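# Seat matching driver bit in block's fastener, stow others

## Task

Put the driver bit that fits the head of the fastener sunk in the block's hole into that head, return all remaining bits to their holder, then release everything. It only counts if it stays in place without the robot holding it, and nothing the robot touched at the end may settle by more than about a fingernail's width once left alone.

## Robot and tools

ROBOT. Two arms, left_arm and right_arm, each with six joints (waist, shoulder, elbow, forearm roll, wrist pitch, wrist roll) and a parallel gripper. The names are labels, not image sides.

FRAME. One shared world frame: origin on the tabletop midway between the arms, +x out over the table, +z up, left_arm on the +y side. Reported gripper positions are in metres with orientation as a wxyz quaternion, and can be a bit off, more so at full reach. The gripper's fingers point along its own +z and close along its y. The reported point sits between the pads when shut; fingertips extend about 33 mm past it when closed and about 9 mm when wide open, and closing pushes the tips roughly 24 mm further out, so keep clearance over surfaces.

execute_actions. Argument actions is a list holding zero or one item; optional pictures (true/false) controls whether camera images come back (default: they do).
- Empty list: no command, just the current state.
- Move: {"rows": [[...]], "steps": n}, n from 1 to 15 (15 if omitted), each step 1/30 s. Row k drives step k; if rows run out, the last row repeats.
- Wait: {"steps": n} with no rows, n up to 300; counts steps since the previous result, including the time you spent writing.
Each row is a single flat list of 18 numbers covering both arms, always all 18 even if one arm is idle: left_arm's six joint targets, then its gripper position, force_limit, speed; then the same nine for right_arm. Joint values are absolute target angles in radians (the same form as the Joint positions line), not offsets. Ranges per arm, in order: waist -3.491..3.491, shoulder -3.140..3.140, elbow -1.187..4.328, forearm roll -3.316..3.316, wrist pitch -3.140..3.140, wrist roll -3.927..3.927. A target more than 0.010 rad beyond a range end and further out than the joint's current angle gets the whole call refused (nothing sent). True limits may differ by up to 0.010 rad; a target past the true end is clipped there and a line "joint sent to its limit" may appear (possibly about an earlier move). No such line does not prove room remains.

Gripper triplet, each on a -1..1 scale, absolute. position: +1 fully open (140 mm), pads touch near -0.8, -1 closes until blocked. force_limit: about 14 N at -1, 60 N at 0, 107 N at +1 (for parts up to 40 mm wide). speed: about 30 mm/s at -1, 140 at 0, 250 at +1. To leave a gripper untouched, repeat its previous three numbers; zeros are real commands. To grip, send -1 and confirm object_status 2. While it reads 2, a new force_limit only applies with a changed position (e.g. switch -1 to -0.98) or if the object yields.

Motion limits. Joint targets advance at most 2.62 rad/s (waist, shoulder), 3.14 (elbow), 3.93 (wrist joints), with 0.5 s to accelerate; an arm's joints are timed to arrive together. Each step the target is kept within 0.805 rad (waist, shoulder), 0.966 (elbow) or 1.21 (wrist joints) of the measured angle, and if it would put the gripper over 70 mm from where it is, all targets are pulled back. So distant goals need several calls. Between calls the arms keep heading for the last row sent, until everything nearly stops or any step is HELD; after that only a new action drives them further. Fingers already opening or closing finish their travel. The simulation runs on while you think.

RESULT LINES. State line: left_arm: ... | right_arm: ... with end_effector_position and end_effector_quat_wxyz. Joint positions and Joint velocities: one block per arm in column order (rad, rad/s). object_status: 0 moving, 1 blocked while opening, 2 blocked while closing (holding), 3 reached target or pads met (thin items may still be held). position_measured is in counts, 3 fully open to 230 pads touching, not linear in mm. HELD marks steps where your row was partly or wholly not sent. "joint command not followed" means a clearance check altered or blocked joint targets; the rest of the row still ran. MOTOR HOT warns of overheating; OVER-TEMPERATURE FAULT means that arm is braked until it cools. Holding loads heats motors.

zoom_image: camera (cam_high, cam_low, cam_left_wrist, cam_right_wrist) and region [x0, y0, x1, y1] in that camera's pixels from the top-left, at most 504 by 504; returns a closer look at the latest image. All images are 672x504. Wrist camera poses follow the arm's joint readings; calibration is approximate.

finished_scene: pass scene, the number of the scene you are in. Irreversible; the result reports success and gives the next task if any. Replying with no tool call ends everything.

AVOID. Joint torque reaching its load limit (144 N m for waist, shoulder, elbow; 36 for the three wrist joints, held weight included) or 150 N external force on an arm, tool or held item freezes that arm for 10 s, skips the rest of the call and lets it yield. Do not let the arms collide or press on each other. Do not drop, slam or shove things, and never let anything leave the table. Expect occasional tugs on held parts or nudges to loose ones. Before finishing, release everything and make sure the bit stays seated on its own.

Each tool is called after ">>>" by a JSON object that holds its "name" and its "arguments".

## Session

>>> {"name": "execute_actions", "arguments": {"actions": []}}

Scene clock: 0.00 s of 5270.00 s.
left_arm: end_effector_position=(+0.2559, +0.8066, +0.3029) position_measured=3 object_status=3 end_effector_quat_wxyz=(+0.022, +0.880, +0.348, -0.324) | right_arm: end_effector_position=(+0.8557, +0.0286, +0.3333) position_measured=3 object_status=3 end_effector_quat_wxyz=(+0.309, +0.742, +0.490, +0.339)
Joint positions: left_arm=[ 1.138  0.788  1.197 -0.538 -2.503  1.007] | right_arm=[ 0.51   0.676  0.522  0.903 -0.919  1.634]
Joint velocities: left_arm=[-0.    -0.001 -0.    -0.002  0.    -0.   ] | right_arm=[ 0.001  0.     0.    -0.     0.     0.   ]
camera_calibration (this result's frames):
cam_left_wrist: T_world_to_cam=[[0.619267, -0.747719, -0.239636, 0.512932], [-0.192657, -0.440566, 0.876804, 0.131144], [-0.761178, -0.496808, -0.416881, 0.893758], [0, 0, 0, 1]] pos_world=[0.387933, 0.885333, 0.38052]
cam_right_wrist: T_world_to_cam=[[0.44923, -0.413582, 0.791923, -0.62516], [-0.526645, -0.838608, -0.139215, 0.536567], [0.72169, -0.354523, -0.594539, -0.227405], [0, 0, 0, 1]] pos_world=[0.727537, 0.110794, 0.434576]

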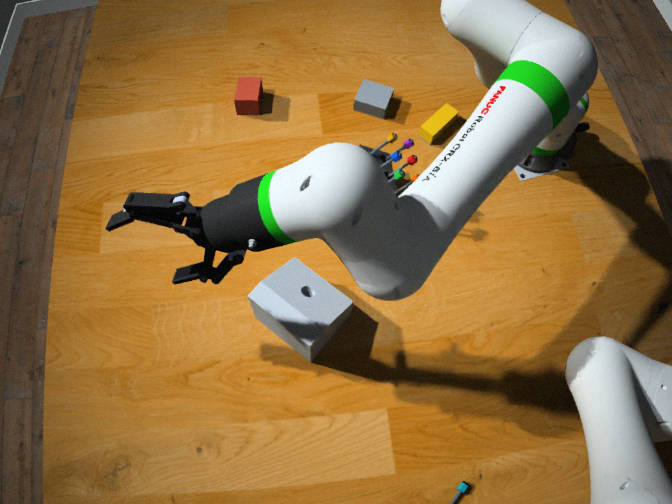

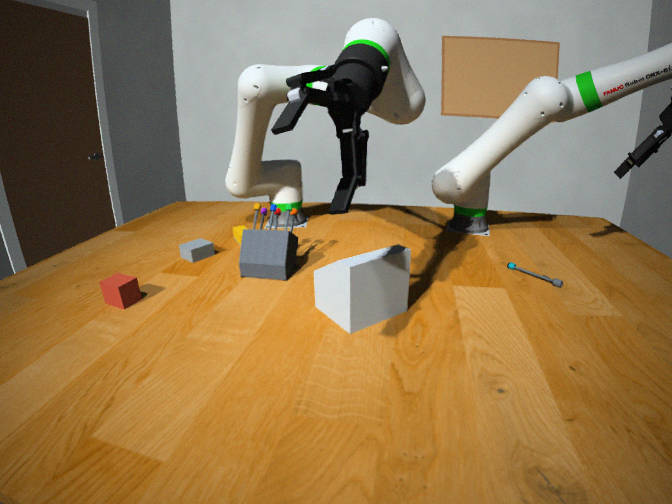

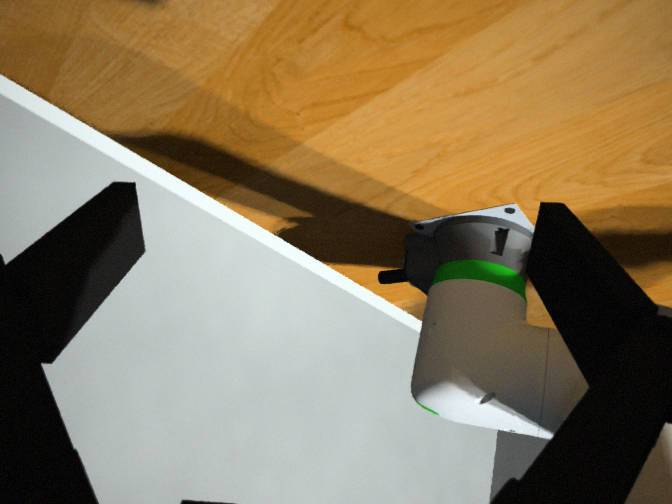

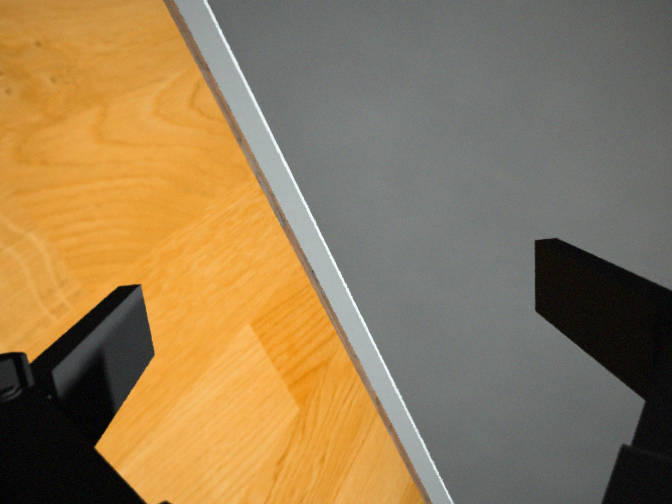

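>>> {"name": "execute_actions", "arguments": {"actions": [{"rows":[[1.0,0.1,0.5,0,-1.97,1.0,1,0,0,-1.0,0.0,0.5,0,-1.97,1.57,1,0,0]],"steps":15}], "pictures": false}}

>>> {"name": "execute_actions", "arguments": {"actions": [{"steps":60}]}}

>>> {"name": "zoom_image", "arguments": {"camera": "cam_high", "region": [220,110,500,380]}}

Scene clock: 1.07 s of 5270.00 s.
left_arm: end_effector_position=(+0.3100, +0.7125, +0.3657) position_measured=3 object_status=3 end_effector_quat_wxyz=(-0.001, +0.967, +0.210, -0.146) | right_arm: end_effector_position=(+0.8191, -0.2091, +0.3709) position_measured=3 object_status=3 end_effector_quat_wxyz=(+0.282, +0.864, +0.325, +0.263)
Joint positions: left_arm=[ 1.058  0.387  0.791 -0.225 -2.193  1.003] | right_arm=[ 0.309  0.523  0.517  0.699 -1.157  1.619]
Joint velocities: left_arm=[-0.206 -1.026 -1.039  0.8    0.792 -0.01 ] | right_arm=[-0.501 -0.337 -0.013 -0.446 -0.518 -0.031]
Steps of this call (steps 1 to 17: nothing new was sent; steps 18 to 32: all 15 steps of this action). Readings (joint positions | what the end effector reports):
18: left_arm=[1.138 0.788 1.197 -0.538 -2.503 1.007] | right_arm=[0.509 0.676 0.522 0.903 -0.919 1.634] | left_arm position_measured=3 object_status=3 | right_arm position_measured=3 object_status=3
19: left_arm=[1.138 0.785 1.194 -0.536 -2.500 1.007] | right_arm=[0.507 0.673 0.522 0.900 -0.924 1.634] | left_arm position_measured=3 object_status=3 | right_arm position_measured=3 object_status=3
21: left_arm=[1.133 0.761 1.170 -0.517 -2.482 1.007] | right_arm=[0.483 0.654 0.521 0.873 -0.955 1.632] | left_arm position_measured=3 object_status=3 | right_arm position_measured=3 object_status=3
25: left_arm=[1.109 0.644 1.051 -0.426 -2.391 1.006] | right_arm=[0.422 0.604 0.520 0.808 -1.030 1.627] | left_arm position_measured=3 object_status=3 | right_arm position_measured=3 object_status=3
32: the state above

Scene clock: 3.07 s of 5270.00 s.
left_arm: end_effector_position=(+0.3485, +0.6129, +0.4039) position_measured=3 object_status=3 end_effector_quat_wxyz=(-0.000, +0.992, +0.128, +0.000) | right_arm: end_effector_position=(+0.1879, -0.7093, +0.4463) position_measured=3 object_status=3 end_effector_quat_wxyz=(+0.019, +0.921, -0.386, +0.046)
Joint positions: left_arm=[ 1.    0.1   0.5   0.   -1.97  1.  ] | right_arm=[-1.    0.    0.5  -0.   -1.97  1.57]
Joint velocities: left_arm=[ 0.     0.002 -0.     0.    -0.    -0.   ] | right_arm=[ 0.    -0.    -0.002 -0.    -0.004  0.   ]
Steps of this call (steps 1 to 60: the robot went on to your last target). Readings (joint positions | what the end effector reports):
1: left_arm=[1.051 0.353 0.756 -0.198 -2.166 1.003] | right_arm=[0.292 0.512 0.517 0.684 -1.174 1.618] | left_arm position_measured=3 object_status=3 | right_arm position_measured=3 object_status=3
2: left_arm=[1.044 0.319 0.722 -0.171 -2.139 1.002] | right_arm=[0.275 0.500 0.517 0.669 -1.192 1.617] | left_arm position_measured=3 object_status=3 | right_arm position_measured=3 object_status=3
4: left_arm=[1.030 0.251 0.654 -0.119 -2.087 1.002] | right_arm=[0.239 0.478 0.516 0.639 -1.226 1.615] | left_arm position_measured=3 object_status=3 | right_arm position_measured=3 object_status=3
8: left_arm=[1.007 0.136 0.537 -0.029 -1.998 1.000] | right_arm=[0.166 0.435 0.515 0.581 -1.294 1.611] | left_arm position_measured=3 object_status=3 | right_arm position_measured=3 object_status=3
60: the state above
camera_calibration (this result's frames):
cam_left_wrist: T_world_to_cam=[[0.285346, -0.957437, -0.0435063, 0.500697], [-0.840683, -0.271832, 0.468358, 0.262477], [-0.46025, -0.0970693, -0.882467, 0.748303], [0, 0, 0, 1]] pos_world=[0.422194, 0.623373, 0.559202]
cam_right_wrist: T_world_to_cam=[[-0.780082, -0.624729, 0.0344236, -0.300518], [-0.615273, 0.77594, 0.139124, 0.619415], [-0.113626, 0.0873484, -0.989676, 0.706885], [0, 0, 0, 1]] pos_world=[0.227001, -0.730117, 0.623756]

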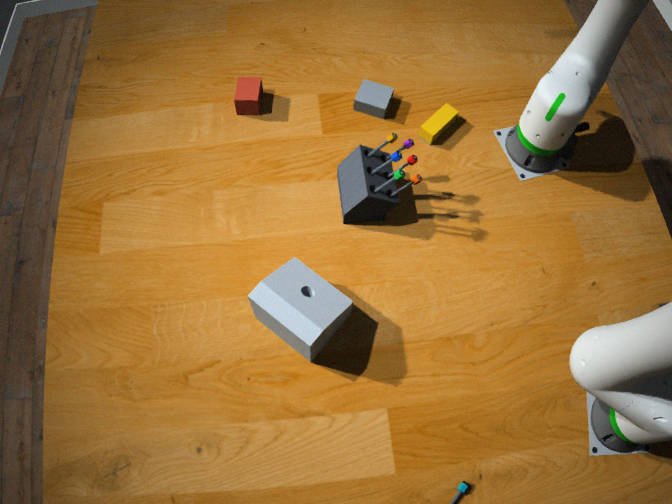

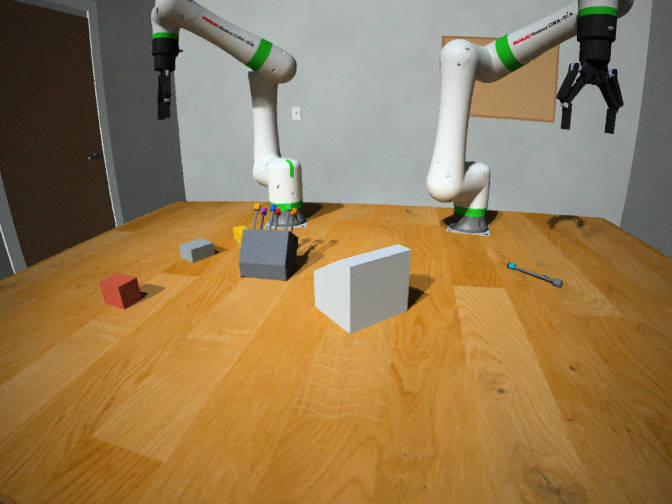

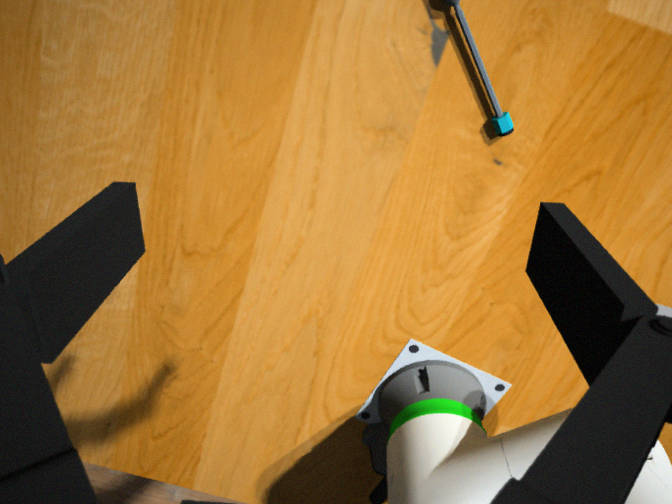

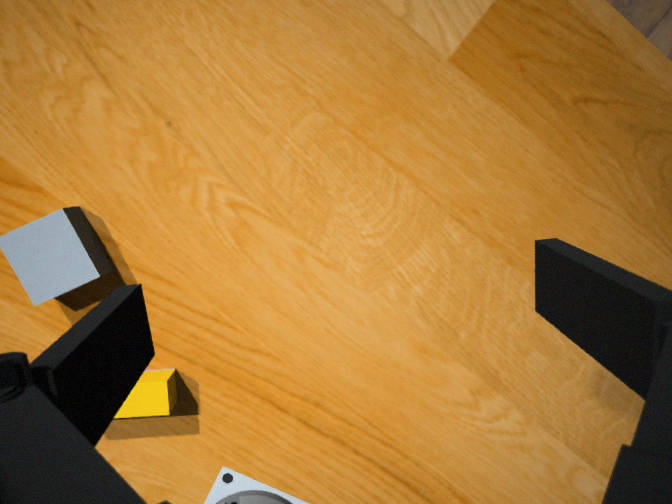

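Region (220, 110, 500, 380) of cam_high's 672x504 image, scaled by 1.800, with more detail than that image has; it fills the top 486 rows of this view, and the rest is white.

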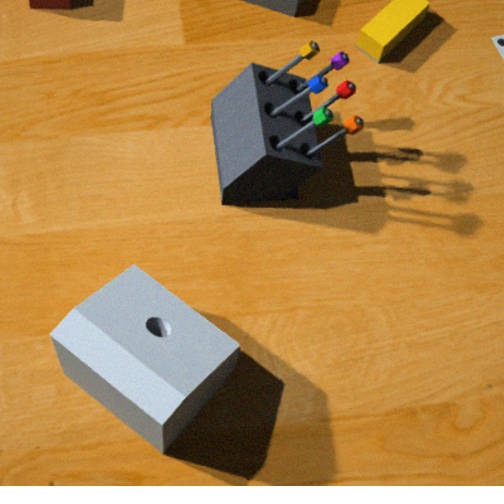

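>>> {"name": "execute_actions", "arguments": {"actions": [{"rows":[[1.0,0.1,0.5,0,-1.97,1.0,1,0,0,0.512,-0.097,-0.428,0,-0.475,1.57,1,0,0]],"steps":15}], "pictures": false}}

>>> {"name": "execute_actions", "arguments": {"actions": [{"steps":60}]}}

Scene clock: 6.37 s of 5270.00 s.
left_arm: end_effector_position=(+0.3485, +0.6129, +0.4039) position_measured=3 object_status=3 end_effector_quat_wxyz=(-0.000, +0.992, +0.128, +0.000) | right_arm: end_effector_position=(+0.3588, -0.6823, +0.3567) position_measured=3 object_status=3 end_effector_quat_wxyz=(+0.034, +0.958, -0.253, +0.127)
Joint positions: left_arm=[ 1.    0.1   0.5   0.   -1.97  1.  ] | right_arm=[-0.723 -0.029  0.22   0.    -1.557  1.57 ]
Joint velocities: left_arm=[ 0.     0.001 -0.    -0.002  0.     0.   ] | right_arm=[ 0.685 -0.061 -0.578 -0.     0.96   0.001]
Steps of this call (steps 1 to 15: the robot went on to your last target; steps 16 to 84: nothing new was sent; steps 85 to 99: all 15 steps of this action). Readings (joint positions | what the end effector reports):
85: left_arm=[1.000 0.100 0.500 0.000 -1.970 1.000] | right_arm=[-1.000 -0.000 0.500 0.000 -1.970 1.570] | left_arm position_measured=3 object_status=3 | right_arm position_measured=3 object_status=3
86: left_arm=[1.000 0.100 0.500 0.000 -1.970 1.000] | right_arm=[-0.997 -0.001 0.497 0.000 -1.965 1.570] | left_arm position_measured=3 object_status=3 | right_arm position_measured=3 object_status=3
88: left_arm=[1.000 0.100 0.500 0.000 -1.970 1.000] | right_arm=[-0.973 -0.003 0.469 0.000 -1.929 1.570] | left_arm position_measured=3 object_status=3 | right_arm position_measured=3 object_status=3
92: left_arm=[1.000 0.100 0.500 0.000 -1.970 1.000] | right_arm=[-0.883 -0.014 0.370 0.000 -1.794 1.570] | left_arm position_measured=3 object_status=3 | right_arm position_measured=3 object_status=3
99: the state above

Scene clock: 8.37 s of 5270.00 s.
left_arm: end_effector_position=(+0.3485, +0.6129, +0.4039) position_measured=3 object_status=3 end_effector_quat_wxyz=(-0.000, +0.992, +0.128, +0.000) | right_arm: end_effector_position=(+0.5377, -0.0171, +0.1961) position_measured=3 object_status=3 end_effector_quat_wxyz=(-0.131, +0.869, +0.326, +0.349)
Joint positions: left_arm=[ 1.    0.1   0.5   0.   -1.97  1.  ] | right_arm=[ 0.512 -0.097 -0.428 -0.    -0.475  1.57 ]
Joint velocities: left_arm=[-0.    -0.     0.    -0.001 -0.     0.   ] | right_arm=[-0.001 -0.    -0.001 -0.001  0.001 -0.001]
Steps of this call (steps 1 to 60: the robot went on to your last target). Readings (joint positions | what the end effector reports):
1: left_arm=[1.000 0.100 0.500 0.000 -1.970 1.000] | right_arm=[-0.700 -0.031 0.201 0.000 -1.524 1.570] | left_arm position_measured=3 object_status=3 | right_arm position_measured=3 object_status=3
2: left_arm=[1.000 0.100 0.500 0.000 -1.970 1.000] | right_arm=[-0.677 -0.033 0.182 0.000 -1.493 1.570] | left_arm position_measured=3 object_status=3 | right_arm position_measured=3 object_status=3
4: left_arm=[1.000 0.100 0.500 0.000 -1.970 1.000] | right_arm=[-0.629 -0.037 0.145 0.000 -1.432 1.570] | left_arm position_measured=3 object_status=3 | right_arm position_measured=3 object_status=3
8: left_arm=[1.000 0.100 0.500 0.000 -1.970 1.000] | right_arm=[-0.533 -0.044 0.078 0.000 -1.319 1.570] | left_arm position_measured=3 object_status=3 | right_arm position_measured=3 object_status=3
60: the state above
camera_calibration (this result's frames):
cam_left_wrist: T_world_to_cam=[[0.285346, -0.957437, -0.0435062, 0.500697], [-0.840683, -0.271832, 0.468358, 0.262477], [-0.46025, -0.0970694, -0.882467, 0.748303], [0, 0, 0, 1]] pos_world=[0.422194, 0.623373, 0.559202]
cam_right_wrist: T_world_to_cam=[[0.577997, -0.815231, -0.0363193, -0.306197], [-0.718033, -0.486927, -0.497324, 0.490847], [0.387749, 0.31353, -0.866804, 0.148741], [0, 0, 0, 1]] pos_world=[0.471751, -0.0572494, 0.361919]

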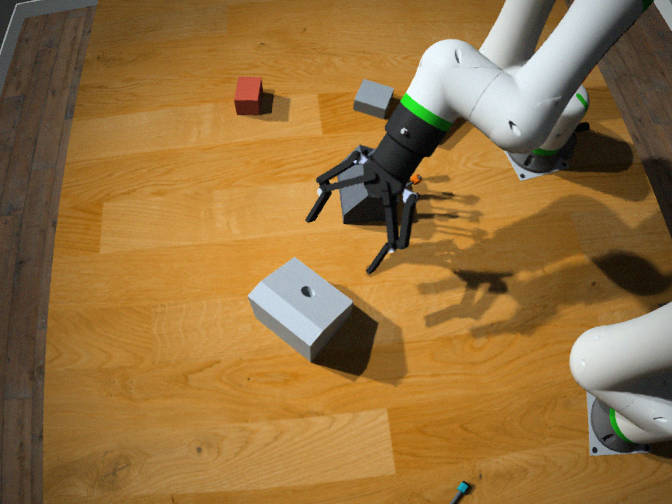

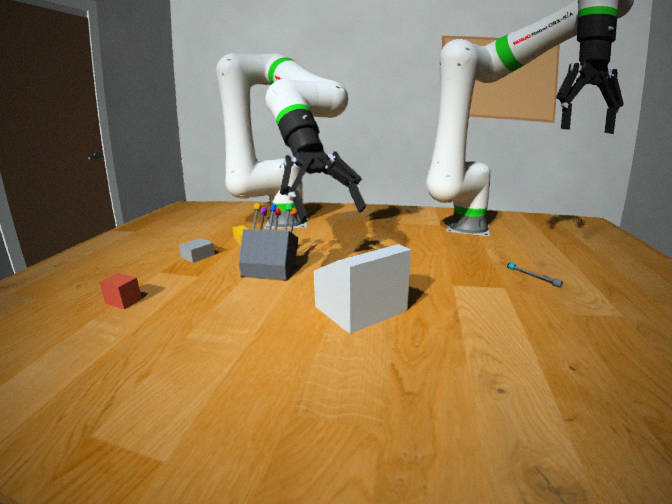

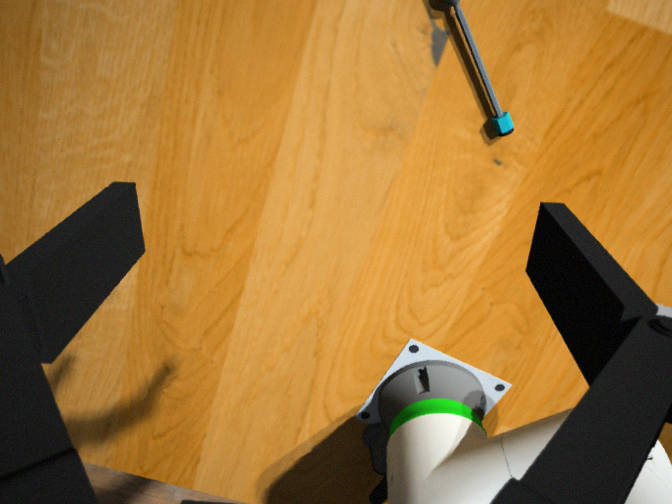

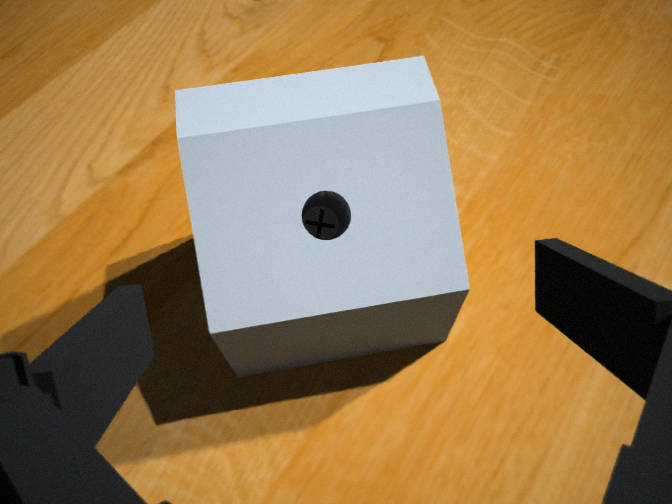

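>>> {"name": "execute_actions", "arguments": {"actions": [{"rows":[[1.0,0.1,0.5,0,-1.97,1.0,1,0,0,0.449,-0.7825,-0.63,0,-1.18,0,-0.3,0,0]],"steps":15}], "pictures": false}}

>>> {"name": "execute_actions", "arguments": {"actions": [{"steps":30}]}}

Scene clock: 10.40 s of 5270.00 s.
left_arm: end_effector_position=(+0.3485, +0.6129, +0.4039) position_measured=3 object_status=3 end_effector_quat_wxyz=(-0.000, +0.992, +0.128, +0.000) | right_arm: end_effector_position=(+0.4487, -0.1129, +0.2323) position_measured=106 object_status=0 end_effector_quat_wxyz=(-0.201, +0.945, +0.026, +0.258)
Joint positions: left_arm=[ 1.    0.1   0.5   0.   -1.97  1.  ] | right_arm=[ 0.484 -0.401 -0.518  0.    -0.787  0.935]
Joint velocities: left_arm=[ 0.    -0.001 -0.    -0.001  0.     0.   ] | right_arm=[-0.071 -0.759 -0.224  0.    -0.774 -1.847]
Steps of this call (steps 1 to 15: the robot went on to your last target; steps 16 to 46: nothing new was sent; steps 47 to 61: all 15 steps of this action). Readings (joint positions | what the end effector reports):
47: left_arm=[1.000 0.100 0.500 0.000 -1.970 1.000] | right_arm=[0.512 -0.097 -0.428 0.000 -0.475 1.570] | left_arm position_measured=3 object_status=3 | right_arm position_measured=3 object_status=0
48: left_arm=[1.000 0.100 0.500 0.000 -1.970 1.000] | right_arm=[0.512 -0.100 -0.429 0.000 -0.478 1.564] | left_arm position_measured=3 object_status=3 | right_arm position_measured=7 object_status=0
50: left_arm=[1.000 0.100 0.500 0.000 -1.970 1.000] | right_arm=[0.510 -0.120 -0.435 0.000 -0.499 1.529] | left_arm position_measured=3 object_status=3 | right_arm position_measured=22 object_status=0
54: left_arm=[1.000 0.100 0.500 0.000 -1.970 1.000] | right_arm=[0.501 -0.216 -0.463 0.000 -0.597 1.355] | left_arm position_measured=3 object_status=3 | right_arm position_measured=53 object_status=0
61: the state above

Scene clock: 11.40 s of 5270.00 s.
left_arm: end_effector_position=(+0.3485, +0.6129, +0.4039) position_measured=3 object_status=3 end_effector_quat_wxyz=(-0.000, +0.992, +0.128, +0.000) | right_arm: end_effector_position=(+0.3233, -0.2313, +0.2359) position_measured=167 object_status=3 end_effector_quat_wxyz=(-0.241, +0.864, -0.425, +0.118)
Joint positions: left_arm=[ 1.    0.1   0.5   0.   -1.97  1.  ] | right_arm=[ 0.449 -0.782 -0.63   0.    -1.18   0.   ]
Joint velocities: left_arm=[ 0.    -0.     0.     0.003  0.001  0.   ] | right_arm=[ 0.001 -0.     0.001  0.     0.001 -0.001]
Steps of this call (steps 1 to 30: the robot went on to your last target). Readings (joint positions | what the end effector reports):
1: left_arm=[1.000 0.100 0.500 0.000 -1.970 1.000] | right_arm=[0.482 -0.426 -0.525 0.000 -0.814 0.873] | left_arm position_measured=3 object_status=3 | right_arm position_measured=113 object_status=0
2: left_arm=[1.000 0.100 0.500 0.000 -1.970 1.000] | right_arm=[0.479 -0.452 -0.533 0.000 -0.840 0.810] | left_arm position_measured=3 object_status=3 | right_arm position_measured=121 object_status=0
4: left_arm=[1.000 0.100 0.500 0.000 -1.970 1.000] | right_arm=[0.475 -0.503 -0.548 0.000 -0.893 0.684] | left_arm position_measured=3 object_status=3 | right_arm position_measured=136 object_status=0
8: left_arm=[1.000 0.100 0.500 0.000 -1.970 1.000] | right_arm=[0.465 -0.606 -0.578 0.000 -0.998 0.434] | left_arm position_measured=3 object_status=3 | right_arm position_measured=165 object_status=0
30: the state above
camera_calibration (this result's frames):
cam_left_wrist: T_world_to_cam=[[0.285346, -0.957437, -0.0435018, 0.500694], [-0.84068, -0.271829, 0.468365, 0.262469], [-0.460255, -0.097075, -0.882464, 0.748306], [0, 0, 0, 1]] pos_world=[0.422193, 0.623372, 0.559202]
cam_right_wrist: T_world_to_cam=[[-0.752361, -0.455654, -0.475744, 0.261456], [-0.614592, 0.745482, 0.257939, 0.325834], [0.237128, 0.486452, -0.840913, 0.41606], [0, 0, 0, 1]] pos_world=[0.298305, -0.326163, 0.390212]

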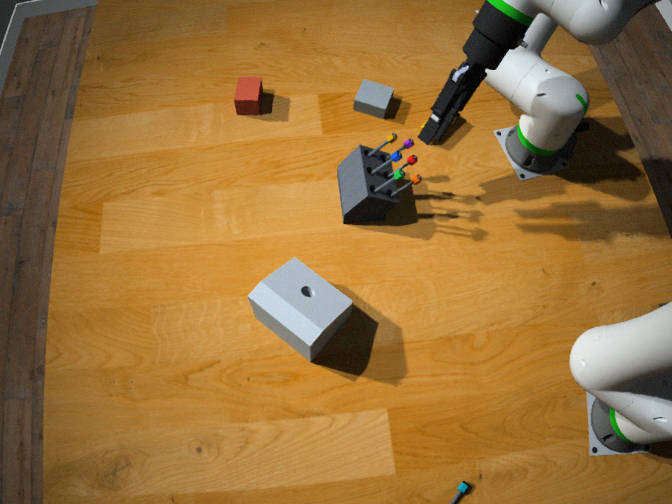

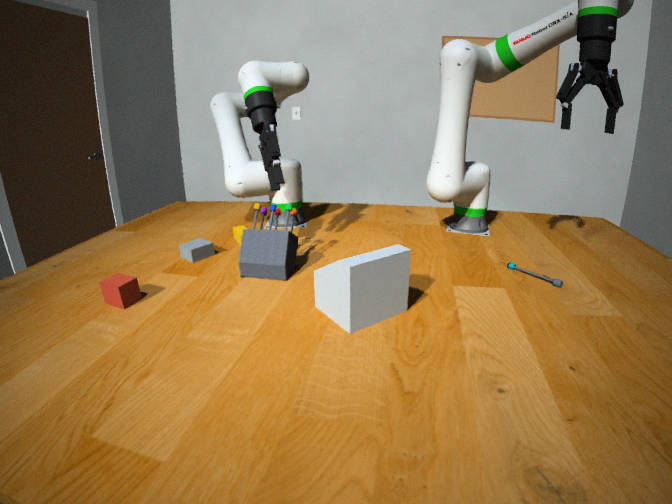

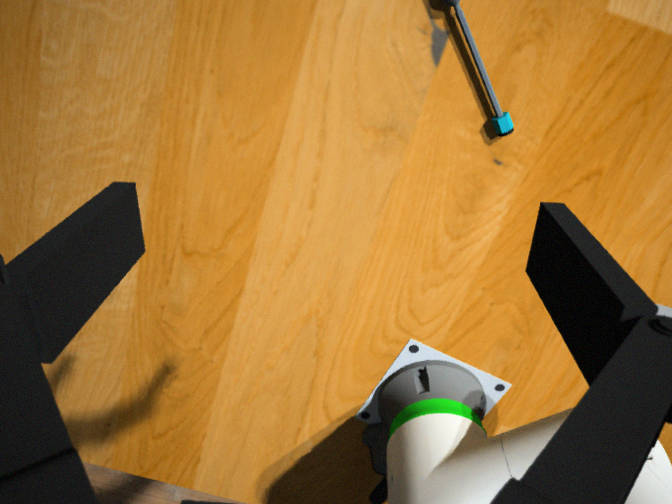

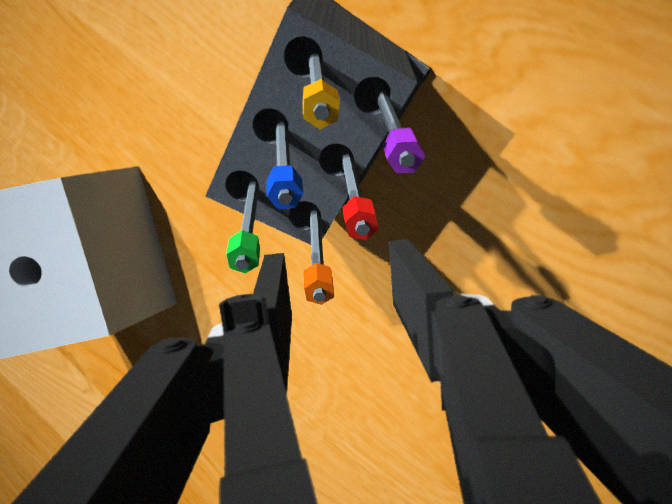

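>>> {"name": "execute_actions", "arguments": {"actions": [{"rows":[[1.0,0.1,0.5,0,-1.97,1.0,1,0,0,0.4325,-0.7316,-0.771,0,-0.989,0,-0.3,0,0]],"steps":15}], "pictures": false}}

>>> {"name": "execute_actions", "arguments": {"actions": [{"steps":8}]}}

Scene clock: 14.10 s of 5270.00 s.
left_arm: end_effector_position=(+0.3485, +0.6129, +0.4039) position_measured=3 object_status=3 end_effector_quat_wxyz=(-0.000, +0.992, +0.128, +0.000) | right_arm: end_effector_position=(+0.3405, -0.2251, +0.1679) position_measured=167 object_status=3 end_effector_quat_wxyz=(-0.239, +0.861, -0.432, +0.120)
Joint positions: left_arm=[ 1.    0.1   0.5   0.   -1.97  1.  ] | right_arm=[ 0.433 -0.732 -0.771  0.    -0.989 -0.   ]
Joint velocities: left_arm=[-0.    -0.001  0.    -0.001  0.001 -0.   ] | right_arm=[-0.     0.001  0.001  0.     0.     0.002]
Steps of this call (steps 1 to 15: the robot went on to your last target; steps 16 to 66: nothing new was sent; steps 67 to 81: all 15 steps of this action). Readings (joint positions | what the end effector reports):
67: left_arm=[1.000 0.100 0.500 0.000 -1.970 1.000] | right_arm=[0.449 -0.783 -0.630 0.000 -1.180 -0.000] | left_arm position_measured=3 object_status=3 | right_arm position_measured=167 object_status=3
68: left_arm=[1.000 0.100 0.500 0.000 -1.970 1.000] | right_arm=[0.449 -0.782 -0.634 0.000 -1.175 -0.000] | left_arm position_measured=3 object_status=3 | right_arm position_measured=167 object_status=3
70: left_arm=[1.000 0.100 0.500 0.000 -1.970 1.000] | right_arm=[0.445 -0.772 -0.660 0.000 -1.139 -0.000] | left_arm position_measured=3 object_status=3 | right_arm position_measured=167 object_status=3
74: left_arm=[1.000 0.100 0.500 0.000 -1.970 1.000] | right_arm=[0.435 -0.738 -0.753 0.000 -1.014 -0.000] | left_arm position_measured=3 object_status=3 | right_arm position_measured=167 object_status=3
81: the state above

Scene clock: 14.37 s of 5270.00 s.
left_arm: end_effector_position=(+0.3485, +0.6129, +0.4039) position_measured=3 object_status=3 end_effector_quat_wxyz=(-0.000, +0.992, +0.128, +0.000) | right_arm: end_effector_position=(+0.3405, -0.2251, +0.1678) position_measured=167 object_status=3 end_effector_quat_wxyz=(-0.239, +0.861, -0.432, +0.120)
Joint positions: left_arm=[ 1.    0.1   0.5   0.   -1.97  1.  ] | right_arm=[ 0.433 -0.732 -0.771  0.    -0.989 -0.   ]
Joint velocities: left_arm=[-0.     0.    -0.    -0.001  0.     0.   ] | right_arm=[ 0.    -0.     0.001  0.001 -0.     0.001]
Steps of this call (steps 1 to 8: the robot went on to your last target). Readings (joint positions | what the end effector reports):
1: left_arm=[1.000 0.100 0.500 0.000 -1.970 1.000] | right_arm=[0.433 -0.732 -0.771 0.000 -0.989 -0.000] | left_arm position_measured=3 object_status=3 | right_arm position_measured=167 object_status=3
2: left_arm=[1.000 0.100 0.500 0.000 -1.970 1.000] | right_arm=[0.433 -0.732 -0.771 0.000 -0.989 -0.000] | left_arm position_measured=3 object_status=3 | right_arm position_measured=167 object_status=3
4: left_arm=[1.000 0.100 0.500 0.000 -1.970 1.000] | right_arm=[0.433 -0.732 -0.771 0.000 -0.989 -0.000] | left_arm position_measured=3 object_status=3 | right_arm position_measured=167 object_status=3
8: the state above
camera_calibration (this result's frames):
cam_left_wrist: T_world_to_cam=[[0.285346, -0.957437, -0.0435018, 0.500694], [-0.84068, -0.27183, 0.468365, 0.262469], [-0.460255, -0.0970751, -0.882463, 0.748306], [0, 0, 0, 1]] pos_world=[0.422193, 0.623372, 0.559202]
cam_right_wrist: T_world_to_cam=[[-0.76011, -0.44343, -0.474976, 0.250054], [-0.602029, 0.755655, 0.257967, 0.347355], [0.244527, 0.482032, -0.841339, 0.348296], [0, 0, 0, 1]] pos_world=[0.314019, -0.319489, 0.322198]

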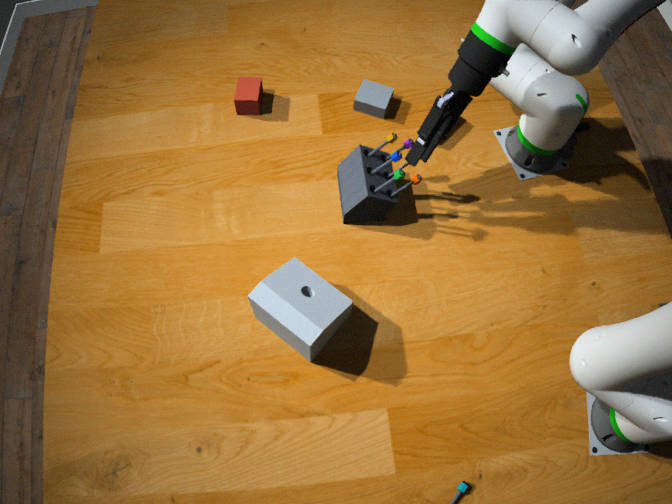

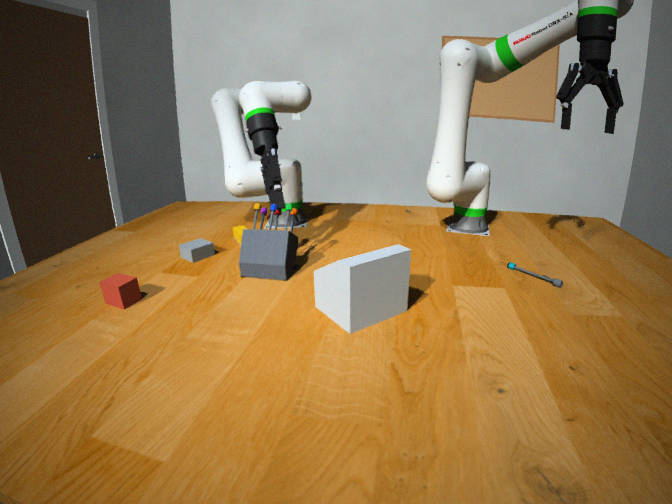

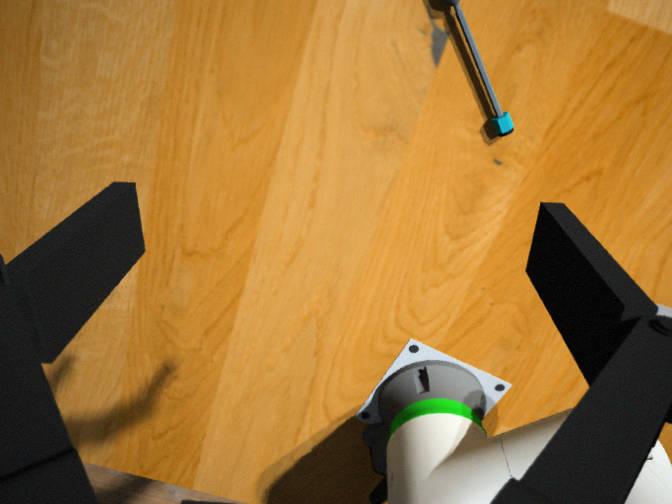

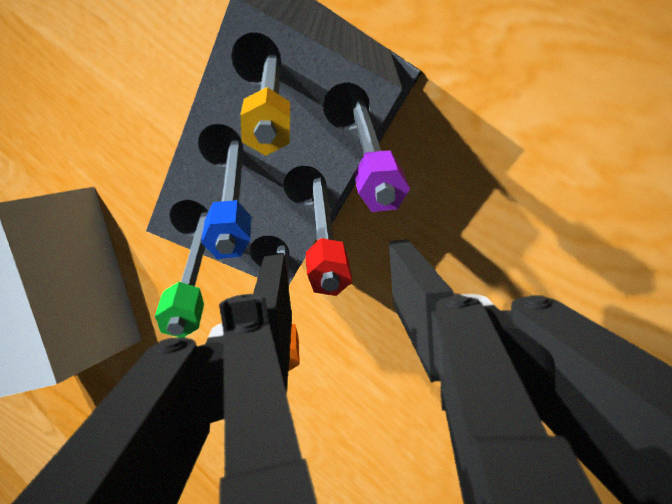

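>>> {"name": "execute_actions", "arguments": {"actions": [{"rows":[[1.0,0.1,0.5,0,-1.97,1.0,1,0,0,0.4325,-0.659,-0.798,0,-0.889,0,-0.38,0,0]],"steps":15}]}}

Scene clock: 15.73 s of 5270.00 s.
left_arm: end_effector_position=(+0.3485, +0.6129, +0.4039) position_measured=3 object_status=3 end_effector_quat_wxyz=(-0.000, +0.992, +0.128, +0.000) | right_arm: end_effector_position=(+0.3558, -0.2137, +0.1443) position_measured=177 object_status=3 end_effector_quat_wxyz=(-0.240, +0.861, -0.432, +0.120)
Joint positions: left_arm=[ 1.    0.1   0.5   0.   -1.97  1.  ] | right_arm=[ 0.432 -0.659 -0.798 -0.    -0.889 -0.   ]
Joint velocities: left_arm=[-0.    -0.     0.    -0.     0.001  0.   ] | right_arm=[-0.     0.     0.     0.    -0.001 -0.001]
Steps of this call (steps 1 to 15: the robot went on to your last target; steps 16 to 26: nothing new was sent; steps 27 to 41: all 15 steps of this action). Readings (joint positions | what the end effector reports):
27: left_arm=[1.000 0.100 0.500 0.000 -1.970 1.000] | right_arm=[0.432 -0.731 -0.771 -0.000 -0.989 -0.000] | left_arm position_measured=3 object_status=3 | right_arm position_measured=167 object_status=0
28: left_arm=[1.000 0.100 0.500 0.000 -1.970 1.000] | right_arm=[0.432 -0.728 -0.772 -0.000 -0.984 0.000] | left_arm position_measured=3 object_status=3 | right_arm position_measured=171 object_status=0
30: left_arm=[1.000 0.100 0.500 0.000 -1.970 1.000] | right_arm=[0.432 -0.704 -0.781 -0.000 -0.951 -0.000] | left_arm position_measured=3 object_status=3 | right_arm position_measured=177 object_status=0
34: left_arm=[1.000 0.100 0.500 0.000 -1.970 1.000] | right_arm=[0.432 -0.659 -0.798 -0.000 -0.890 -0.000] | left_arm position_measured=3 object_status=3 | right_arm position_measured=177 object_status=0
41: the state above
camera_calibration (this result's frames):
cam_left_wrist: T_world_to_cam=[[0.285346, -0.957437, -0.0435019, 0.500694], [-0.84068, -0.271829, 0.468365, 0.262469], [-0.460255, -0.097075, -0.882463, 0.748306], [0, 0, 0, 1]] pos_world=[0.422193, 0.623372, 0.559202]
cam_right_wrist: T_world_to_cam=[[-0.760011, -0.443241, -0.475311, 0.255672], [-0.602058, 0.7556, 0.25806, 0.353999], [0.244762, 0.482293, -0.841121, 0.319176], [0, 0, 0, 1]] pos_world=[0.32932, -0.308094, 0.298637]

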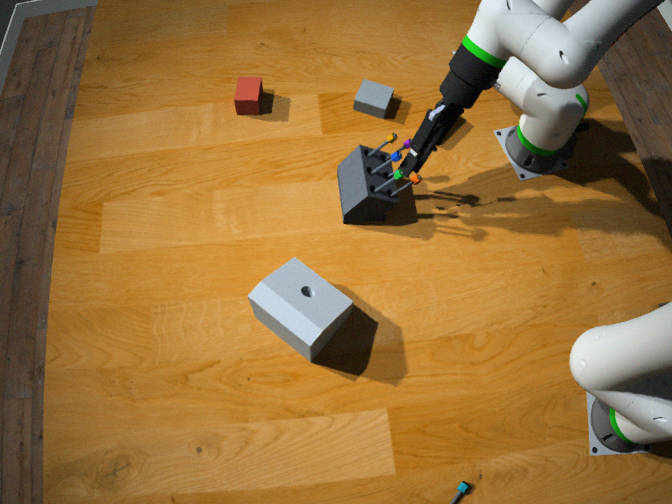

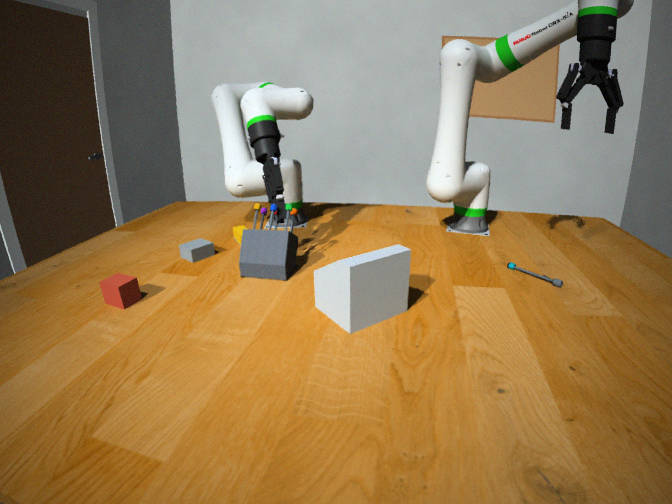

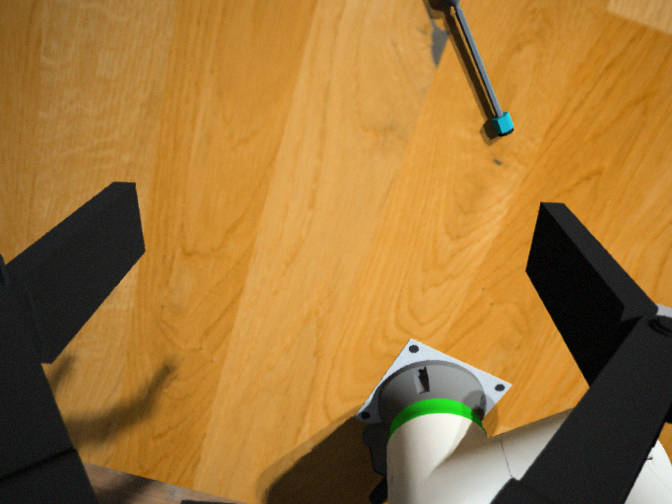

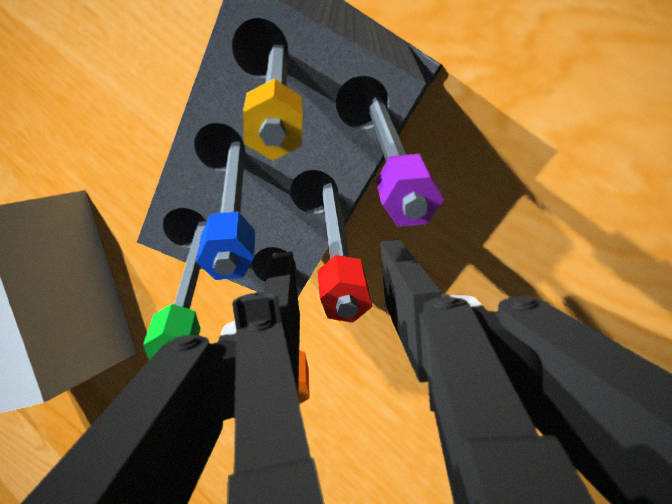

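>>> {"name": "execute_actions", "arguments": {"actions": [{"rows":[[1.0,0.1,0.5,0,-1.97,1.0,1,0,0,0.4325,-0.659,-0.798,0,-0.889,0,-1,0.3,0]],"steps":12}], "pictures": false}}

>>> {"name": "execute_actions", "arguments": {"actions": [{"rows":[[1.0,0.1,0.5,0,-1.97,1.0,1,0,0,0.497,-0.805,-0.688,0,-1.145,0,-1,0.3,0]],"steps":15}]}}

Scene clock: 16.87 s of 5270.00 s.
left_arm: end_effector_position=(+0.3485, +0.6129, +0.4039) position_measured=3 object_status=3 end_effector_quat_wxyz=(-0.000, +0.992, +0.128, +0.000) | right_arm: end_effector_position=(+0.3558, -0.2137, +0.1443) position_measured=210 object_status=2 end_effector_quat_wxyz=(-0.240, +0.861, -0.432, +0.120)
Joint positions: left_arm=[ 1.    0.1   0.5   0.   -1.97  1.  ] | right_arm=[ 0.433 -0.659 -0.798  0.    -0.889 -0.   ]
Joint velocities: left_arm=[-0.    -0.002  0.     0.001 -0.    -0.   ] | right_arm=[ 0.001  0.    -0.     0.    -0.001  0.001]
Steps of this call (steps 1 to 15: the robot went on to your last target; steps 16 to 22: nothing new was sent; steps 23 to 34: all 12 steps of this action). Readings (joint positions | what the end effector reports):
23: left_arm=[1.000 0.100 0.500 0.000 -1.970 1.000] | right_arm=[0.432 -0.659 -0.798 0.000 -0.889 -0.000] | left_arm position_measured=3 object_status=3 | right_arm position_measured=177 object_status=0
24: left_arm=[1.000 0.100 0.500 0.000 -1.970 1.000] | right_arm=[0.432 -0.659 -0.798 0.000 -0.889 -0.000] | left_arm position_measured=3 object_status=3 | right_arm position_measured=181 object_status=0
26: left_arm=[1.000 0.100 0.500 0.000 -1.970 1.000] | right_arm=[0.432 -0.659 -0.798 0.000 -0.889 -0.000] | left_arm position_measured=3 object_status=3 | right_arm position_measured=196 object_status=0
30: left_arm=[1.000 0.100 0.500 0.000 -1.970 1.000] | right_arm=[0.433 -0.659 -0.798 0.000 -0.889 -0.000] | left_arm position_measured=3 object_status=3 | right_arm position_measured=210 object_status=0
34: the state above

Scene clock: 17.37 s of 5270.00 s.
left_arm: end_effector_position=(+0.3485, +0.6129, +0.4039) position_measured=3 object_status=3 end_effector_quat_wxyz=(-0.000, +0.992, +0.128, +0.000) | right_arm: end_effector_position=(+0.3150, -0.2184, +0.2139) position_measured=210 object_status=2 end_effector_quat_wxyz=(-0.243, +0.874, -0.404, +0.112)
Joint positions: left_arm=[ 1.    0.1   0.5   0.   -1.97  1.  ] | right_arm=[ 0.497 -0.805 -0.688  0.    -1.145 -0.   ]
Joint velocities: left_arm=[ 0.     0.001 -0.    -0.    -0.001 -0.   ] | right_arm=[-0.001 -0.003  0.001 -0.    -0.002  0.   ]
Steps of this call (steps 1 to 15: all 15 steps of this action). Readings (joint positions | what the end effector reports):
1: left_arm=[1.000 0.100 0.500 0.000 -1.970 1.000] | right_arm=[0.433 -0.659 -0.798 0.000 -0.889 -0.000] | left_arm position_measured=3 object_status=3 | right_arm position_measured=210 object_status=2
2: left_arm=[1.000 0.100 0.500 0.000 -1.970 1.000] | right_arm=[0.434 -0.662 -0.797 0.000 -0.894 -0.000] | left_arm position_measured=3 object_status=3 | right_arm position_measured=210 object_status=2
4: left_arm=[1.000 0.100 0.500 0.000 -1.970 1.000] | right_arm=[0.443 -0.682 -0.781 0.000 -0.930 -0.000] | left_arm position_measured=3 object_status=3 | right_arm position_measured=210 object_status=2
8: left_arm=[1.000 0.100 0.500 0.000 -1.970 1.000] | right_arm=[0.481 -0.768 -0.716 0.000 -1.080 -0.000] | left_arm position_measured=3 object_status=3 | right_arm position_measured=210 object_status=2
15: the state above
camera_calibration (this result's frames):
cam_left_wrist: T_world_to_cam=[[0.285346, -0.957437, -0.0435018, 0.500694], [-0.84068, -0.271829, 0.468365, 0.262469], [-0.460255, -0.0970751, -0.882463, 0.748306], [0, 0, 0, 1]] pos_world=[0.422193, 0.623372, 0.559202]
cam_right_wrist: T_world_to_cam=[[-0.729938, -0.491435, -0.47506, 0.235622], [-0.649469, 0.71529, 0.257974, 0.321161], [0.213028, 0.496841, -0.841289, 0.403236], [0, 0, 0, 1]] pos_world=[0.294673, -0.314275, 0.368322]

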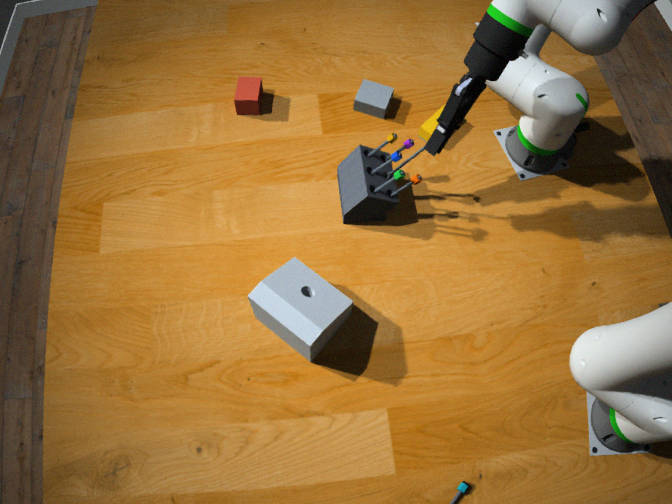

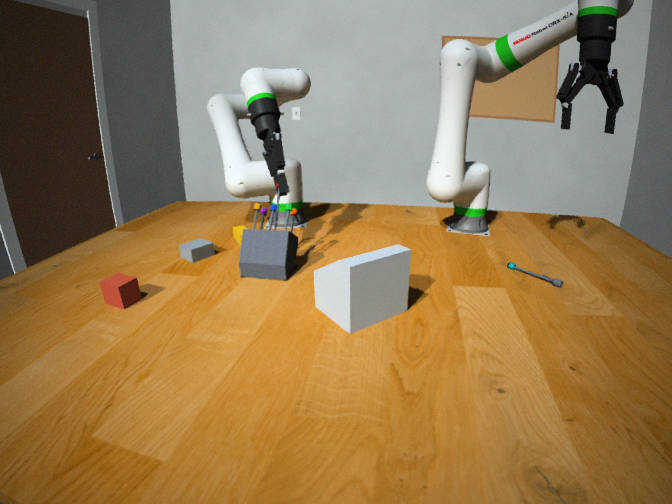

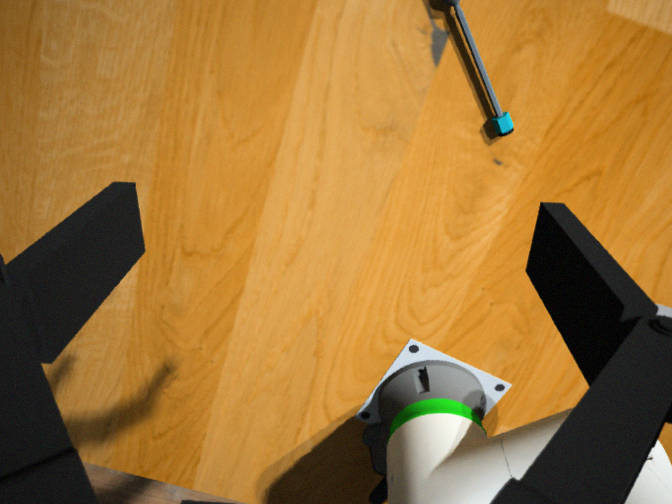

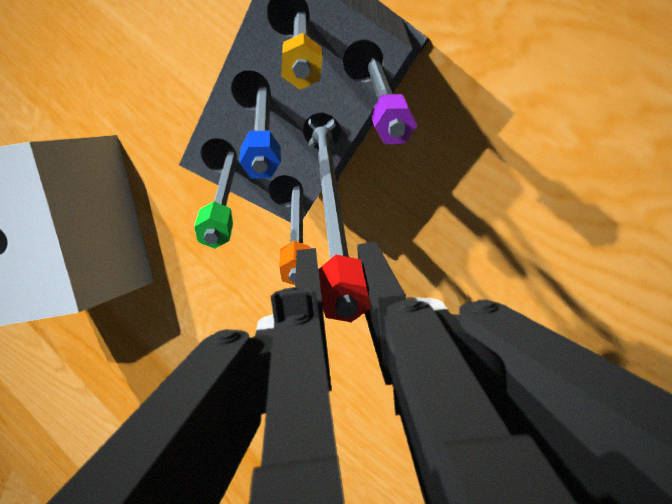

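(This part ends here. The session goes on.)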